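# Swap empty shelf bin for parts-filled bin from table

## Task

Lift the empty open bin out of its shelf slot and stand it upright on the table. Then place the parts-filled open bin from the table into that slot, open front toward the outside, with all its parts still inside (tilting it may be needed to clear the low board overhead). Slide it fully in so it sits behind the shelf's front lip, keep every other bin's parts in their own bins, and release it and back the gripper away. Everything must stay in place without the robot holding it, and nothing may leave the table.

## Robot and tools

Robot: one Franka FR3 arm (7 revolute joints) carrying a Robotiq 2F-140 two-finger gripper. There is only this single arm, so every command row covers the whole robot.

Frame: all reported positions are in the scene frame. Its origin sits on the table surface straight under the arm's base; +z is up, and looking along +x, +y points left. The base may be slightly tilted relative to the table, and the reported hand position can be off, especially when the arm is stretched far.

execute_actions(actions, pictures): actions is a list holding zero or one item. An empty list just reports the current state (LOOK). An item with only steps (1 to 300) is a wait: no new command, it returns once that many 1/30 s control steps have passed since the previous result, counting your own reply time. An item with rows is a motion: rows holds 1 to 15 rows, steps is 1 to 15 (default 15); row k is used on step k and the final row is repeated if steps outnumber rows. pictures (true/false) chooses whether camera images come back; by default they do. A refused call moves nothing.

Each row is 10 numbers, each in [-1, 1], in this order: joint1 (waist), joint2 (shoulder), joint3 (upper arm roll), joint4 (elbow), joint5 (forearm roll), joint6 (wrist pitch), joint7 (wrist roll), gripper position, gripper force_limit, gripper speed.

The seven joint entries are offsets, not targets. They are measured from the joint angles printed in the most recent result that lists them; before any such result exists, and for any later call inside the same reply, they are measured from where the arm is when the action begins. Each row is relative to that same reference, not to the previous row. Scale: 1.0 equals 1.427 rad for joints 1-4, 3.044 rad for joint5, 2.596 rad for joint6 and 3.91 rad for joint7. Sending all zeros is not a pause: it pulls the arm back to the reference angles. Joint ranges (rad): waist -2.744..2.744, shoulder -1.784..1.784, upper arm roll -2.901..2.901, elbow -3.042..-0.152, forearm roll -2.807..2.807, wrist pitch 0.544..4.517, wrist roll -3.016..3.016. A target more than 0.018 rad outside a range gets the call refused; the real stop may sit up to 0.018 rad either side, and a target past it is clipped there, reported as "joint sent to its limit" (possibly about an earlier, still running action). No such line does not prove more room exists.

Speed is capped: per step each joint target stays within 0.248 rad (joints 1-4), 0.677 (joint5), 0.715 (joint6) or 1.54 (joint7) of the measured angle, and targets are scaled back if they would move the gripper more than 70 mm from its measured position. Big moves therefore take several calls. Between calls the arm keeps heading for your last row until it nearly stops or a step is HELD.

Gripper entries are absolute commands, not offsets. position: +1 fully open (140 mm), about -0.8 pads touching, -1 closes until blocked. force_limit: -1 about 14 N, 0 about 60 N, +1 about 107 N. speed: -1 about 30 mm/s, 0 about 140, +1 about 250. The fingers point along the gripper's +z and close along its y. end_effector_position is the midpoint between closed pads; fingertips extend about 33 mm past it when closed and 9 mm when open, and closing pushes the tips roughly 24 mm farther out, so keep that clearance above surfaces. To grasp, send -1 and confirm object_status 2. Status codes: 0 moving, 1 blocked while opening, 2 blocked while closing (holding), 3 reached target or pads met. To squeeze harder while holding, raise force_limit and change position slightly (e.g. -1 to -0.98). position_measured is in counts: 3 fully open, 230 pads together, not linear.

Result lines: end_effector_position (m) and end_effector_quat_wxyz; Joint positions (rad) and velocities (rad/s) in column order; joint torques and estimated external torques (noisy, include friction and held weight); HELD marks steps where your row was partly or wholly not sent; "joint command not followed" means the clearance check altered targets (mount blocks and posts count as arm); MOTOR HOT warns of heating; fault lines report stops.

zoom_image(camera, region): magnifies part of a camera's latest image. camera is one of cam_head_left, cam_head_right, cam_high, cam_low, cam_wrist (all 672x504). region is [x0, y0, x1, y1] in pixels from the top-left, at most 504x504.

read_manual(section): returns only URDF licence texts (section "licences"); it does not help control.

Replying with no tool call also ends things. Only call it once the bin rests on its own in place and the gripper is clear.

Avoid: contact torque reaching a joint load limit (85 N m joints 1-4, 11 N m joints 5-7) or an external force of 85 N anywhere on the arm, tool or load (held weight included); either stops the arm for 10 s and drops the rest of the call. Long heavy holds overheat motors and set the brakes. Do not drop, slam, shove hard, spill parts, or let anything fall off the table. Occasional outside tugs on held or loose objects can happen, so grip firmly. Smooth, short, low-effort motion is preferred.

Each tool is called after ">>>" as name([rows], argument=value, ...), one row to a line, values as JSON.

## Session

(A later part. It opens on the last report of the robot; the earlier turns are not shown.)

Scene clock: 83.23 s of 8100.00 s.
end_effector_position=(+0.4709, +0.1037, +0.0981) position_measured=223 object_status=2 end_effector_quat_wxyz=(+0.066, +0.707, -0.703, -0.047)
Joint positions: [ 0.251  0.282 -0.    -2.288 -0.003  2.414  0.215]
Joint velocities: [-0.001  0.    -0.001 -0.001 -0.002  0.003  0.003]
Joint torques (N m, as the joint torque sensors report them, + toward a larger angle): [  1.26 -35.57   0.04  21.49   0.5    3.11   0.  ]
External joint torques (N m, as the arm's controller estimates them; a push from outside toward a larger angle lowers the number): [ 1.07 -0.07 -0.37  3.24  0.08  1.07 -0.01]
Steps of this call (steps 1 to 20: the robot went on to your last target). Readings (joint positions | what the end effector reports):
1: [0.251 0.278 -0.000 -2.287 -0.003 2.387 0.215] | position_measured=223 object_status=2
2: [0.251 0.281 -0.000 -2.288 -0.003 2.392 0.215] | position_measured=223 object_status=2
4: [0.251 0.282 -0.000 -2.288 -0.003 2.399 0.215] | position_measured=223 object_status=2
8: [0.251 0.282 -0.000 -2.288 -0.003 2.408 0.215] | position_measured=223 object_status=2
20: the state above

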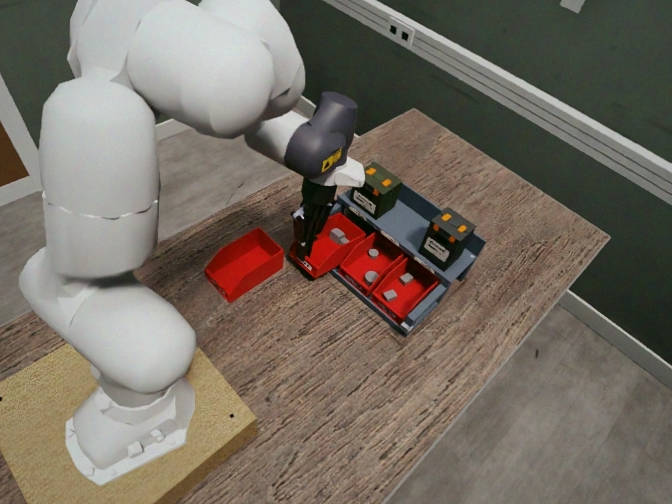

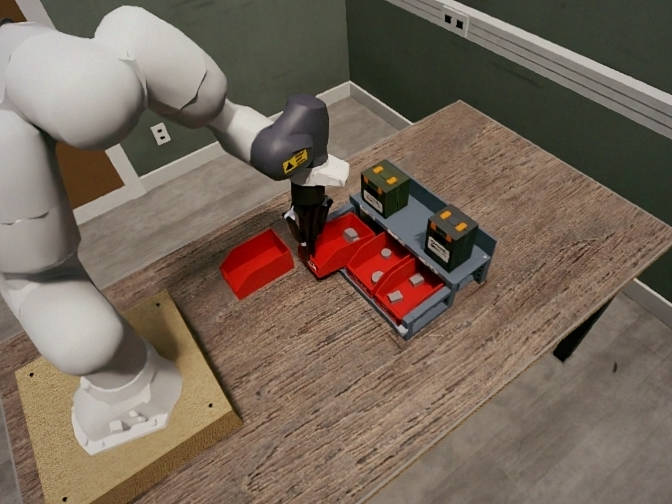

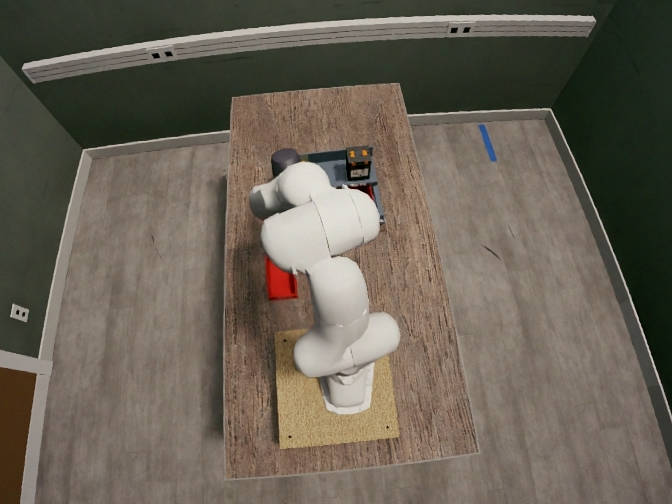

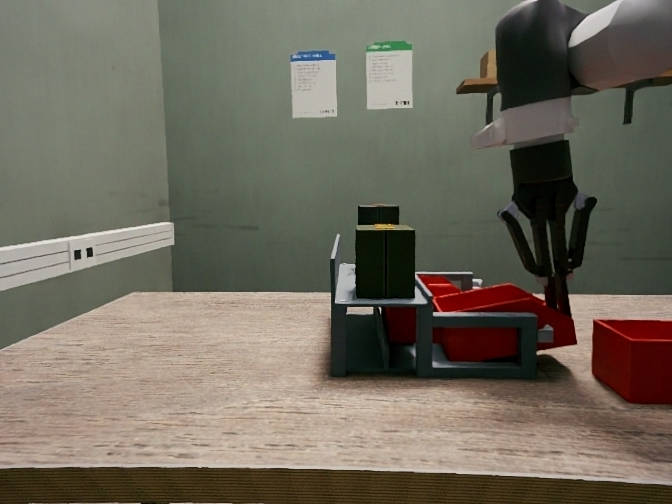

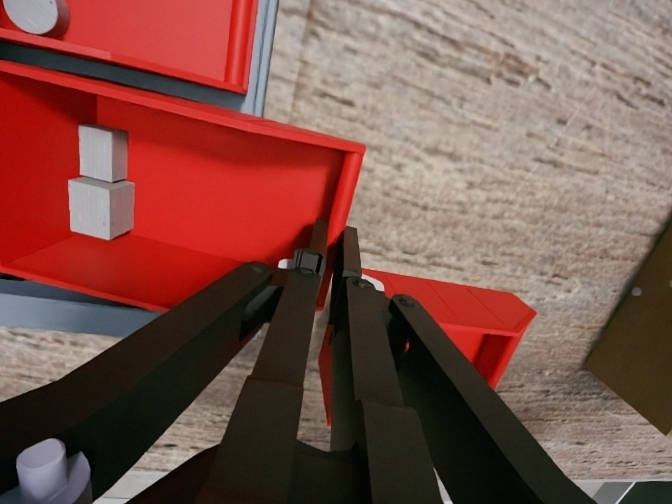

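>>> execute_actions([
  {"rows":[[-0.002,0.01,0,0.0155,0,-0.004,-0.002,-1,0.6,-0.5],[-0.003,0.02,0,0.031,0,-0.007,-0.003,-1,0.6,-0.5],[-0.005,0.03,0,0.046,0,-0.01,-0.004,-1,0.6,-0.5],[-0.006,0.04,0,0.062,0,-0.012,-0.005,-1,0.6,-0.5],[-0.008,0.05,0,0.077,0,-0.015,-0.006,-1,0.6,-0.5],[-0.009,0.06,0,0.093,0,-0.017,-0.007,-1,0.6,-0.5],[-0.011,0.07,0,0.108,0,-0.02,-0.008,-1,0.6,-0.5],[-0.012,0.08,0,0.124,0,-0.022,-0.008,-1,0.6,-0.5],[-0.014,0.09,0,0.139,0,-0.025,-0.008,-1,0.6,-0.5],[-0.015,0.1,0,0.155,0,-0.027,-0.008,-1,0.6,-0.5],[-0.017,0.11,0,0.17,0,-0.029,-0.008,-1,0.6,-0.5],[-0.018,0.119,0,0.185,0,-0.029,-0.008,-1,0.6,-0.5]]},
], pictures=false)

>>> execute_actions([
  {"steps":20},
])

Scene clock: 87.20 s of 8100.00 s.
end_effector_position=(+0.5449, +0.1066, +0.0922) position_measured=223 object_status=2 end_effector_quat_wxyz=(+0.056, +0.706, -0.705, -0.042)
Joint positions: [ 0.227  0.444 -0.    -2.04  -0.003  2.352  0.196]
Joint velocities: [-0.023  0.107 -0.001  0.174  0.001 -0.069 -0.023]
Joint torques (N m, as the joint torque sensors report them, + toward a larger angle): [  0.35 -41.13   0.4   21.1    0.49   2.04  -0.22]
External joint torques (N m, as the arm's controller estimates them; a push from outside toward a larger angle lowers the number): [-0.88  1.63 -1.04  2.29  0.05  0.07 -0.22]
Steps of this call (steps 1 to 15: the robot went on to your last target; steps 16 to 90: nothing new was sent; then 0.47 s passed at rest; steps 91 to 105: all 15 steps of this action). Readings (joint positions | what the end effector reports):
91: [0.251 0.285 -0.000 -2.284 -0.003 2.413 0.215] | position_measured=223 object_status=2
92: [0.251 0.291 0.000 -2.274 -0.003 2.409 0.214] | position_measured=223 object_status=2
94: [0.248 0.313 0.000 -2.244 -0.003 2.400 0.212] | position_measured=223 object_status=2
98: [0.240 0.366 0.000 -2.163 -0.003 2.381 0.205] | position_measured=223 object_status=2
105: the state above

Scene clock: 87.87 s of 8100.00 s.
end_effector_position=(+0.5464, +0.1064, +0.0922) position_measured=223 object_status=2 end_effector_quat_wxyz=(+0.058, +0.707, -0.703, -0.044)
Joint positions: [ 0.227  0.451 -0.    -2.027 -0.003  2.34   0.191]
Joint velocities: [-0.001 -0.001  0.001  0.001 -0.001 -0.    -0.003]
Joint torques (N m, as the joint torque sensors report them, + toward a larger angle): [  0.04 -39.81   0.65  22.67   0.43   2.04  -0.39]
External joint torques (N m, as the arm's controller estimates them; a push from outside toward a larger angle lowers the number): [-0.38  2.15 -0.07  2.97 -0.05 -0.07 -0.4 ]
Steps of this call (steps 1 to 20: the robot went on to your last target). Readings (joint positions | what the end effector reports):
1: [0.227 0.447 -0.000 -2.036 -0.003 2.350 0.196] | position_measured=223 object_status=2
2: [0.227 0.449 -0.000 -2.033 -0.003 2.348 0.195] | position_measured=223 object_status=2
4: [0.227 0.451 -0.000 -2.030 -0.003 2.345 0.194] | position_measured=223 object_status=2
8: [0.227 0.451 -0.000 -2.028 -0.003 2.342 0.193] | position_measured=223 object_status=2
20: the state above

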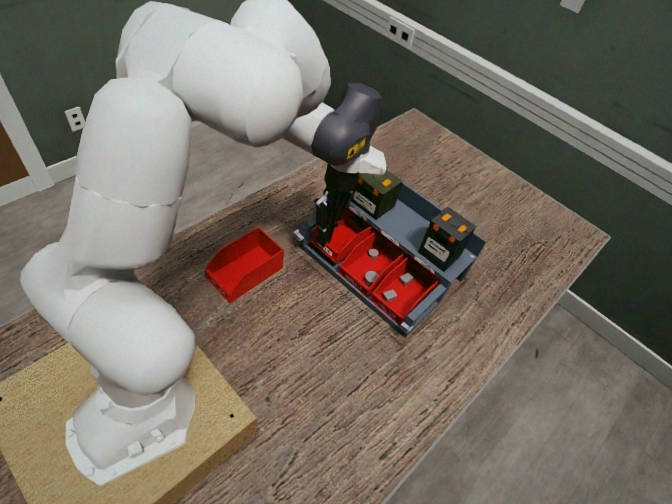

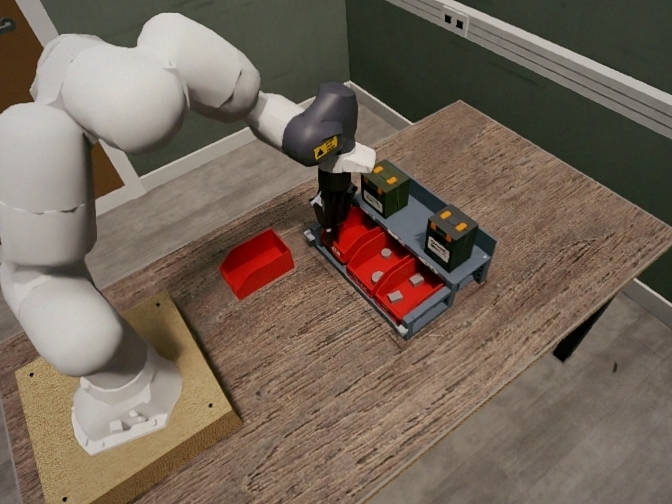

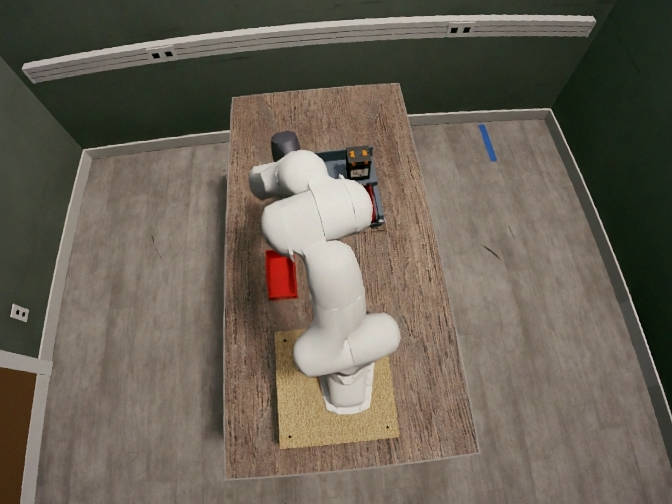

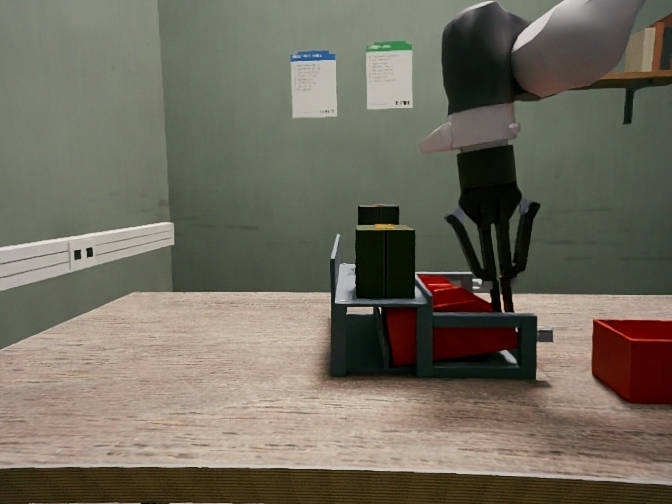

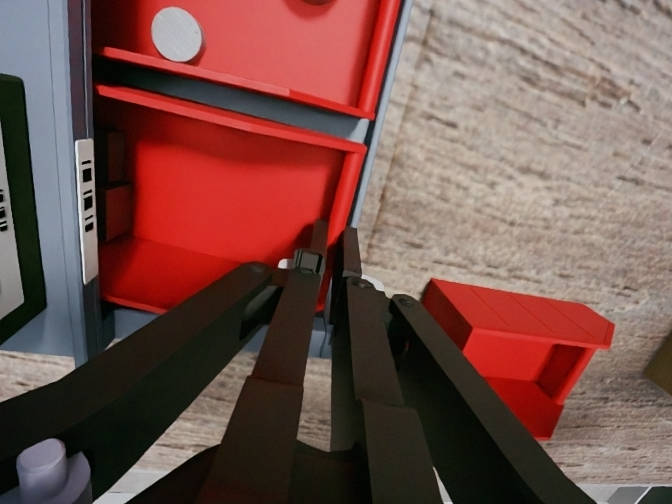

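>>> execute_actions([
  {"rows":[[0,-0.001,0,-0.0057,0,0.02,0,-1,0.6,-0.5],[0,-0.002,0,-0.011,0,0.026,0,-1,0.6,-0.5],[0,-0.003,0,-0.017,0,0.031,0,-1,0.6,-0.5],[0,-0.005,0,-0.023,0,0.036,0,-1,0.6,-0.5],[0,-0.006,0,-0.028,0,0.041,0,-1,0.6,-0.5],[0,-0.007,0,-0.034,0,0.046,0,-1,0.6,-0.5],[0,-0.008,0,-0.04,0,0.051,0,-1,0.6,-0.5],[0,-0.009,0,-0.045,0,0.056,0,-1,0.6,-0.5],[0,-0.01,0,-0.051,0,0.061,0,-1,0.6,-0.5],[0,-0.012,0,-0.057,0,0.066,0,-1,0.6,-0.5],[0,-0.013,0,-0.062,0,0.068,0,-1,0.6,-0.5],[0,-0.015,0,-0.068,0,0.066,0,-1,0.6,-0.5],[0,-0.015,0,-0.068,0,0.063,0,-1,0.6,-0.5],[0,-0.015,0,-0.068,0,0.06,0,-1,0.6,-0.5]]},
], pictures=false)

>>> execute_actions([
  {"steps":12},
], pictures=false)

Scene clock: 91.23 s of 8100.00 s.
end_effector_position=(+0.5441, +0.1062, +0.0773) position_measured=223 object_status=2 end_effector_quat_wxyz=(+0.031, +0.709, -0.704, -0.026)
Joint positions: [ 0.227  0.436 -0.    -2.118 -0.003  2.481  0.19 ]
Joint velocities: [-0.    -0.022 -0.002 -0.061 -0.     0.078  0.001]
Joint torques (N m, as the joint torque sensors report them, + toward a larger angle): [  0.58 -41.37   0.5   19.11   0.45   2.73  -0.06]
External joint torques (N m, as the arm's controller estimates them; a push from outside toward a larger angle lowers the number): [ 0.3  -0.24 -0.09 -0.43  0.    0.33 -0.06]
Steps of this call (steps 1 to 15: the robot went on to your last target; steps 16 to 86: nothing new was sent; steps 87 to 101: all 15 steps of this action). Readings (joint positions | what the end effector reports):
87: [0.227 0.451 -0.000 -2.029 -0.003 2.346 0.190] | position_measured=223 object_status=2
88: [0.227 0.451 -0.000 -2.032 -0.003 2.356 0.190] | position_measured=223 object_status=2
90: [0.227 0.451 -0.000 -2.044 -0.003 2.376 0.190] | position_measured=223 object_status=2
94: [0.227 0.446 -0.000 -2.074 -0.003 2.423 0.190] | position_measured=223 object_status=2
101: the state above

Scene clock: 91.63 s of 8100.00 s.
end_effector_position=(+0.5446, +0.1063, +0.0769) position_measured=223 object_status=2 end_effector_quat_wxyz=(+0.029, +0.709, -0.705, -0.024)
Joint positions: [ 0.227  0.434 -0.    -2.123 -0.003  2.49   0.19 ]
Joint velocities: [-0.001  0.    -0.001  0.     0.     0.005  0.002]
Joint torques (N m, as the joint torque sensors report them, + toward a larger angle): [  1.35 -40.96   0.4   18.97   0.44   3.03   0.02]
External joint torques (N m, as the arm's controller estimates them; a push from outside toward a larger angle lowers the number): [ 1.03 -0.4  -0.24  0.17  0.01  0.73  0.01]
Steps of this call (steps 1 to 12: the robot went on to your last target). Readings (joint positions | what the end effector reports):
1: [0.227 0.435 -0.000 -2.119 -0.003 2.483 0.190] | position_measured=223 object_status=2
2: [0.227 0.435 -0.000 -2.121 -0.003 2.485 0.190] | position_measured=223 object_status=2
4: [0.227 0.434 -0.000 -2.122 -0.003 2.487 0.190] | position_measured=223 object_status=2
8: [0.227 0.434 -0.000 -2.123 -0.003 2.489 0.190] | position_measured=223 object_status=2
12: the state above

>>> execute_actions([
  {"rows":[[0,-0.002,0,-0.0057,0,0.02,0,-1,0.6,-0.5],[0,-0.003,0,-0.011,0,0.026,0,-1,0.6,-0.5],[0,-0.005,0,-0.017,0,0.031,0,-1,0.6,-0.5],[0,-0.006,0,-0.023,0,0.036,0,-1,0.6,-0.5],[0,-0.008,0,-0.028,0,0.041,0,-1,0.6,-0.5],[0,-0.009,0,-0.034,0,0.046,0,-1,0.6,-0.5],[0,-0.011,0,-0.04,0,0.051,0,-1,0.6,-0.5],[0,-0.012,0,-0.045,0,0.056,0,-1,0.6,-0.5],[0,-0.014,0,-0.051,0,0.061,0,-1,0.6,-0.5],[0,-0.015,0,-0.057,0,0.066,0,-1,0.6,-0.5],[0,-0.017,0,-0.062,0,0.068,0,-1,0.6,-0.5],[0,-0.018,0,-0.069,0,0.066,0,-1,0.6,-0.5],[0,-0.018,0,-0.069,0,0.062,0,-1,0.6,-0.5],[0,-0.018,0,-0.069,0,0.058,0,-1,0.6,-0.5]]},
], pictures=false)

>>> execute_actions([
  {"steps":12},
], pictures=false)

>>> execute_actions([
  {"rows":[[0,0,0,0,0,0,0,-0.2,0.6,0]]},
], pictures=false)

>>> execute_actions([
  {"rows":[[0,-0.05,0,0,0,-0.05,0,-0.2,0.6,0],[0,-0.1,0,0,0,-0.08,0,-0.2,0.6,0],[0,-0.15,0,0,0,-0.1,0,-0.2,0.6,0],[0,-0.2,0,0,0,-0.11,0,-0.2,0.6,0]]},
], pictures=false)

>>> execute_actions([
  {"steps":12},
])

>>> zoom_image(camera="cam_low", region=[310,200,620,400])

Scene clock: 96.40 s of 8100.00 s.
end_effector_position=(+0.5400, +0.1056, +0.0666) position_measured=223 object_status=2 end_effector_quat_wxyz=(+0.001, +0.709, -0.705, -0.006)
Joint positions: [ 0.227  0.414 -0.    -2.215 -0.003  2.628  0.19 ]
Joint velocities: [ 0.001 -0.014  0.    -0.069 -0.001  0.06  -0.   ]
Joint torques (N m, as the joint torque sensors report them, + toward a larger angle): [  0.63 -39.26   0.14  17.94   0.38   3.11  -0.09]
External joint torques (N m, as the arm's controller estimates them; a push from outside toward a larger angle lowers the number): [ 0.17  0.21 -0.6  -0.69  0.    0.54 -0.09]
Steps of this call (steps 1 to 30: the robot went on to your last target; steps 31 to 90: nothing new was sent; then 1.27 s passed at rest; steps 91 to 105: all 15 steps of this action). Readings (joint positions | what the end effector reports):
91: [0.227 0.434 -0.000 -2.125 -0.003 2.498 0.190] | position_measured=223 object_status=2
92: [0.227 0.434 -0.000 -2.129 -0.003 2.505 0.190] | position_measured=223 object_status=2
94: [0.227 0.432 -0.000 -2.141 -0.003 2.525 0.190] | position_measured=223 object_status=2
98: [0.227 0.426 -0.000 -2.171 -0.003 2.571 0.190] | position_measured=223 object_status=2
105: the state above

Scene clock: 96.80 s of 8100.00 s.
end_effector_position=(+0.5396, +0.1056, +0.0662) position_measured=223 object_status=2 end_effector_quat_wxyz=(-0.000, +0.709, -0.705, -0.005)
Joint positions: [ 0.227  0.413 -0.    -2.22  -0.003  2.635  0.19 ]
Joint velocities: [-0.    -0.001  0.    -0.001  0.     0.002 -0.   ]
Joint torques (N m, as the joint torque sensors report them, + toward a larger angle): [  1.48 -40.04   0.71  18.19   0.39   3.27  -0.02]
External joint torques (N m, as the arm's controller estimates them; a push from outside toward a larger angle lowers the number): [ 1.12 -1.07  0.05  0.39  0.02  0.79 -0.02]
Steps of this call (steps 1 to 12: the robot went on to your last target). Readings (joint positions | what the end effector reports):
1: [0.227 0.414 -0.000 -2.217 -0.003 2.630 0.190] | position_measured=223 object_status=2
2: [0.227 0.413 -0.000 -2.218 -0.003 2.631 0.190] | position_measured=223 object_status=2
4: [0.227 0.413 -0.000 -2.219 -0.003 2.633 0.190] | position_measured=223 object_status=2
8: [0.227 0.413 -0.000 -2.220 -0.003 2.635 0.190] | position_measured=223 object_status=2
12: the state above

Scene clock: 97.30 s of 8100.00 s.
end_effector_position=(+0.5396, +0.1056, +0.0662) position_measured=154 object_status=0 end_effector_quat_wxyz=(+0.000, +0.709, -0.705, -0.005)
Joint positions: [ 0.227  0.413 -0.    -2.22  -0.003  2.635  0.19 ]
Joint velocities: [ 0.    -0.002 -0.    -0.001 -0.     0.    -0.001]
Joint torques (N m, as the joint torque sensors report them, + toward a larger angle): [  0.02 -36.21   0.52  18.22   0.34   2.6   -0.09]
External joint torques (N m, as the arm's controller estimates them; a push from outside toward a larger angle lowers the number): [-0.41  2.75 -0.2   0.44 -0.02  0.12 -0.09]
Steps of this call (steps 1 to 15: all 15 steps of this action). Readings (joint positions | what the end effector reports):
1: [0.227 0.413 -0.000 -2.220 -0.003 2.635 0.190] | position_measured=223 object_status=0
2: [0.227 0.413 -0.000 -2.220 -0.003 2.635 0.190] | position_measured=223 object_status=0
4: [0.227 0.413 -0.000 -2.220 -0.003 2.635 0.190] | position_measured=202 object_status=0
8: [0.227 0.413 -0.000 -2.220 -0.003 2.635 0.190] | position_measured=172 object_status=0
15: the state above

Scene clock: 97.80 s of 8100.00 s.
end_effector_position=(+0.5439, +0.1048, +0.2035) position_measured=154 object_status=3 end_effector_quat_wxyz=(-0.013, +0.709, -0.705, +0.005)
Joint positions: [ 0.227  0.124 -0.    -2.217 -0.003  2.375  0.19 ]
Joint velocities: [ 0.002  0.025 -0.    -0.03  -0.    -0.147  0.001]
Joint torques (N m, as the joint torque sensors report them, + toward a larger angle): [  0.23 -31.17   0.22  22.63   0.58   2.6   -0.14]
External joint torques (N m, as the arm's controller estimates them; a push from outside toward a larger angle lowers the number): [-0.18  3.46 -0.27  0.27  0.01 -0.1  -0.13]
Steps of this call (steps 1 to 15: all 15 steps of this action). Readings (joint positions | what the end effector reports):
1: [0.227 0.405 -0.000 -2.223 -0.003 2.617 0.190] | position_measured=154 object_status=0
2: [0.227 0.381 -0.000 -2.228 -0.003 2.583 0.190] | position_measured=154 object_status=3
4: [0.227 0.305 -0.000 -2.231 -0.003 2.525 0.190] | position_measured=154 object_status=3
8: [0.227 0.154 -0.000 -2.217 -0.003 2.438 0.190] | position_measured=154 object_status=3
15: the state above

Scene clock: 98.20 s of 8100.00 s.
end_effector_position=(+0.5360, +0.1033, +0.1999) position_measured=154 object_status=3 end_effector_quat_wxyz=(-0.003, +0.709, -0.705, -0.002)
Joint positions: [ 0.227  0.125 -0.    -2.219 -0.003  2.354  0.19 ]
Joint velocities: [-0.001  0.001 -0.    -0.001  0.    -0.013  0.002]
Joint torques (N m, as the joint torque sensors report them, + toward a larger angle): [  0.01 -31.32  -0.43  21.51   0.44   2.35  -0.03]
External joint torques (N m, as the arm's controller estimates them; a push from outside toward a larger angle lowers the number): [-0.25  2.61 -0.79 -0.15 -0.12 -0.15 -0.03]
Steps of this call (steps 1 to 12: the robot went on to your last target). Readings (joint positions | what the end effector reports):
1: [0.227 0.124 -0.000 -2.218 -0.003 2.371 0.190] | position_measured=154 object_status=3
2: [0.227 0.125 -0.000 -2.218 -0.003 2.367 0.190] | position_measured=154 object_status=3
4: [0.227 0.125 -0.000 -2.219 -0.003 2.362 0.190] | position_measured=154 object_status=3
8: [0.227 0.125 -0.000 -2.219 -0.003 2.357 0.190] | position_measured=154 object_status=3
12: the state above

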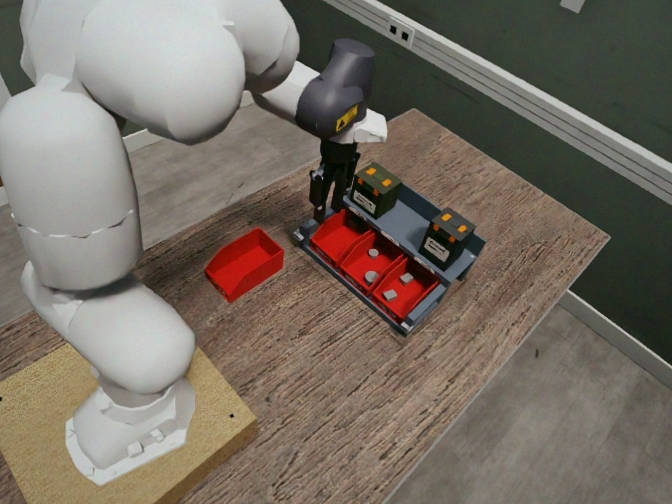

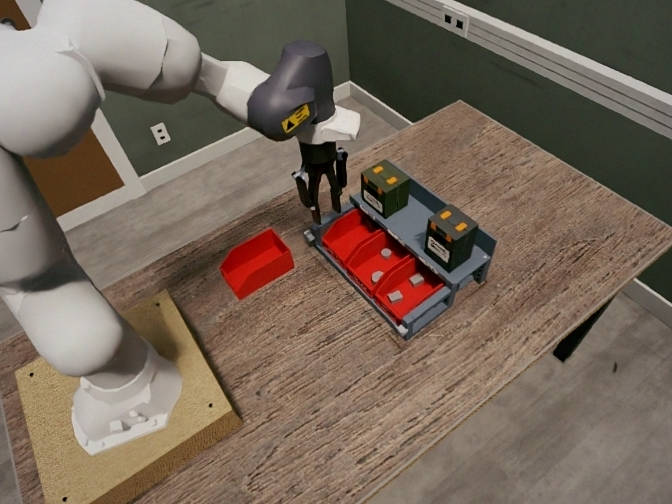

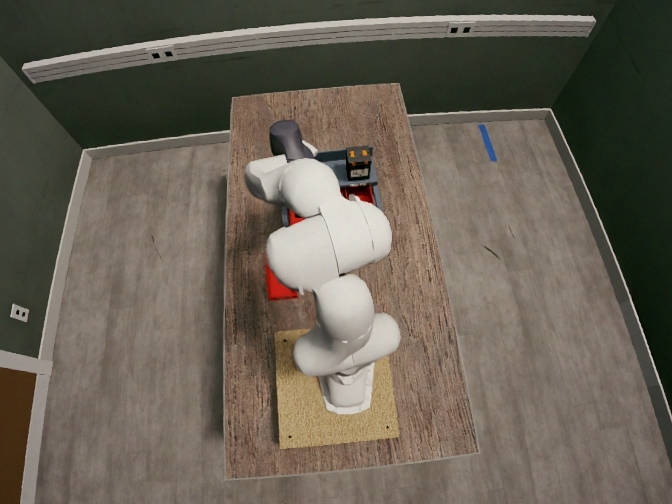

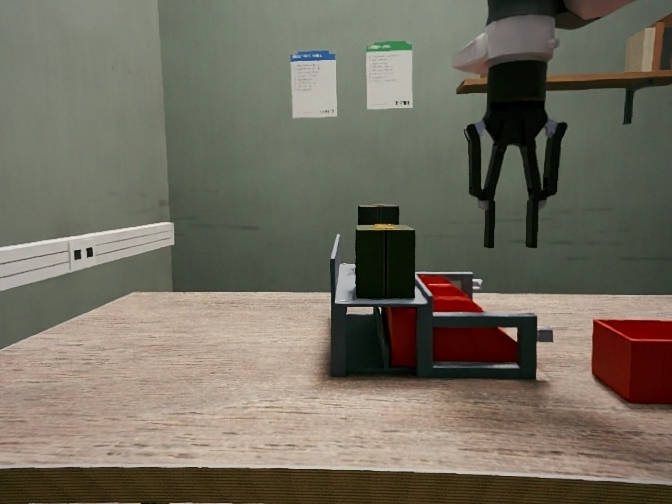

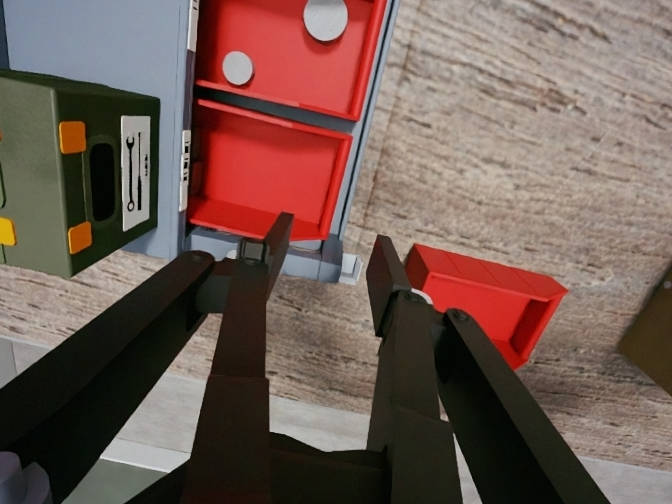

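Region (310, 200, 620, 400) of cam_low's 672x504 image, scaled by 1.626, with more detail than that image has; it fills the top 325 rows of this view, and the rest is white.

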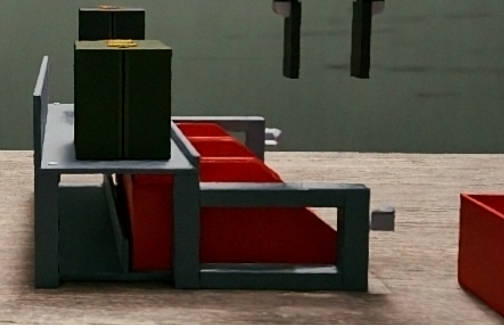

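>>> finished_scene(scene=1)

The scene is finished: the task was done.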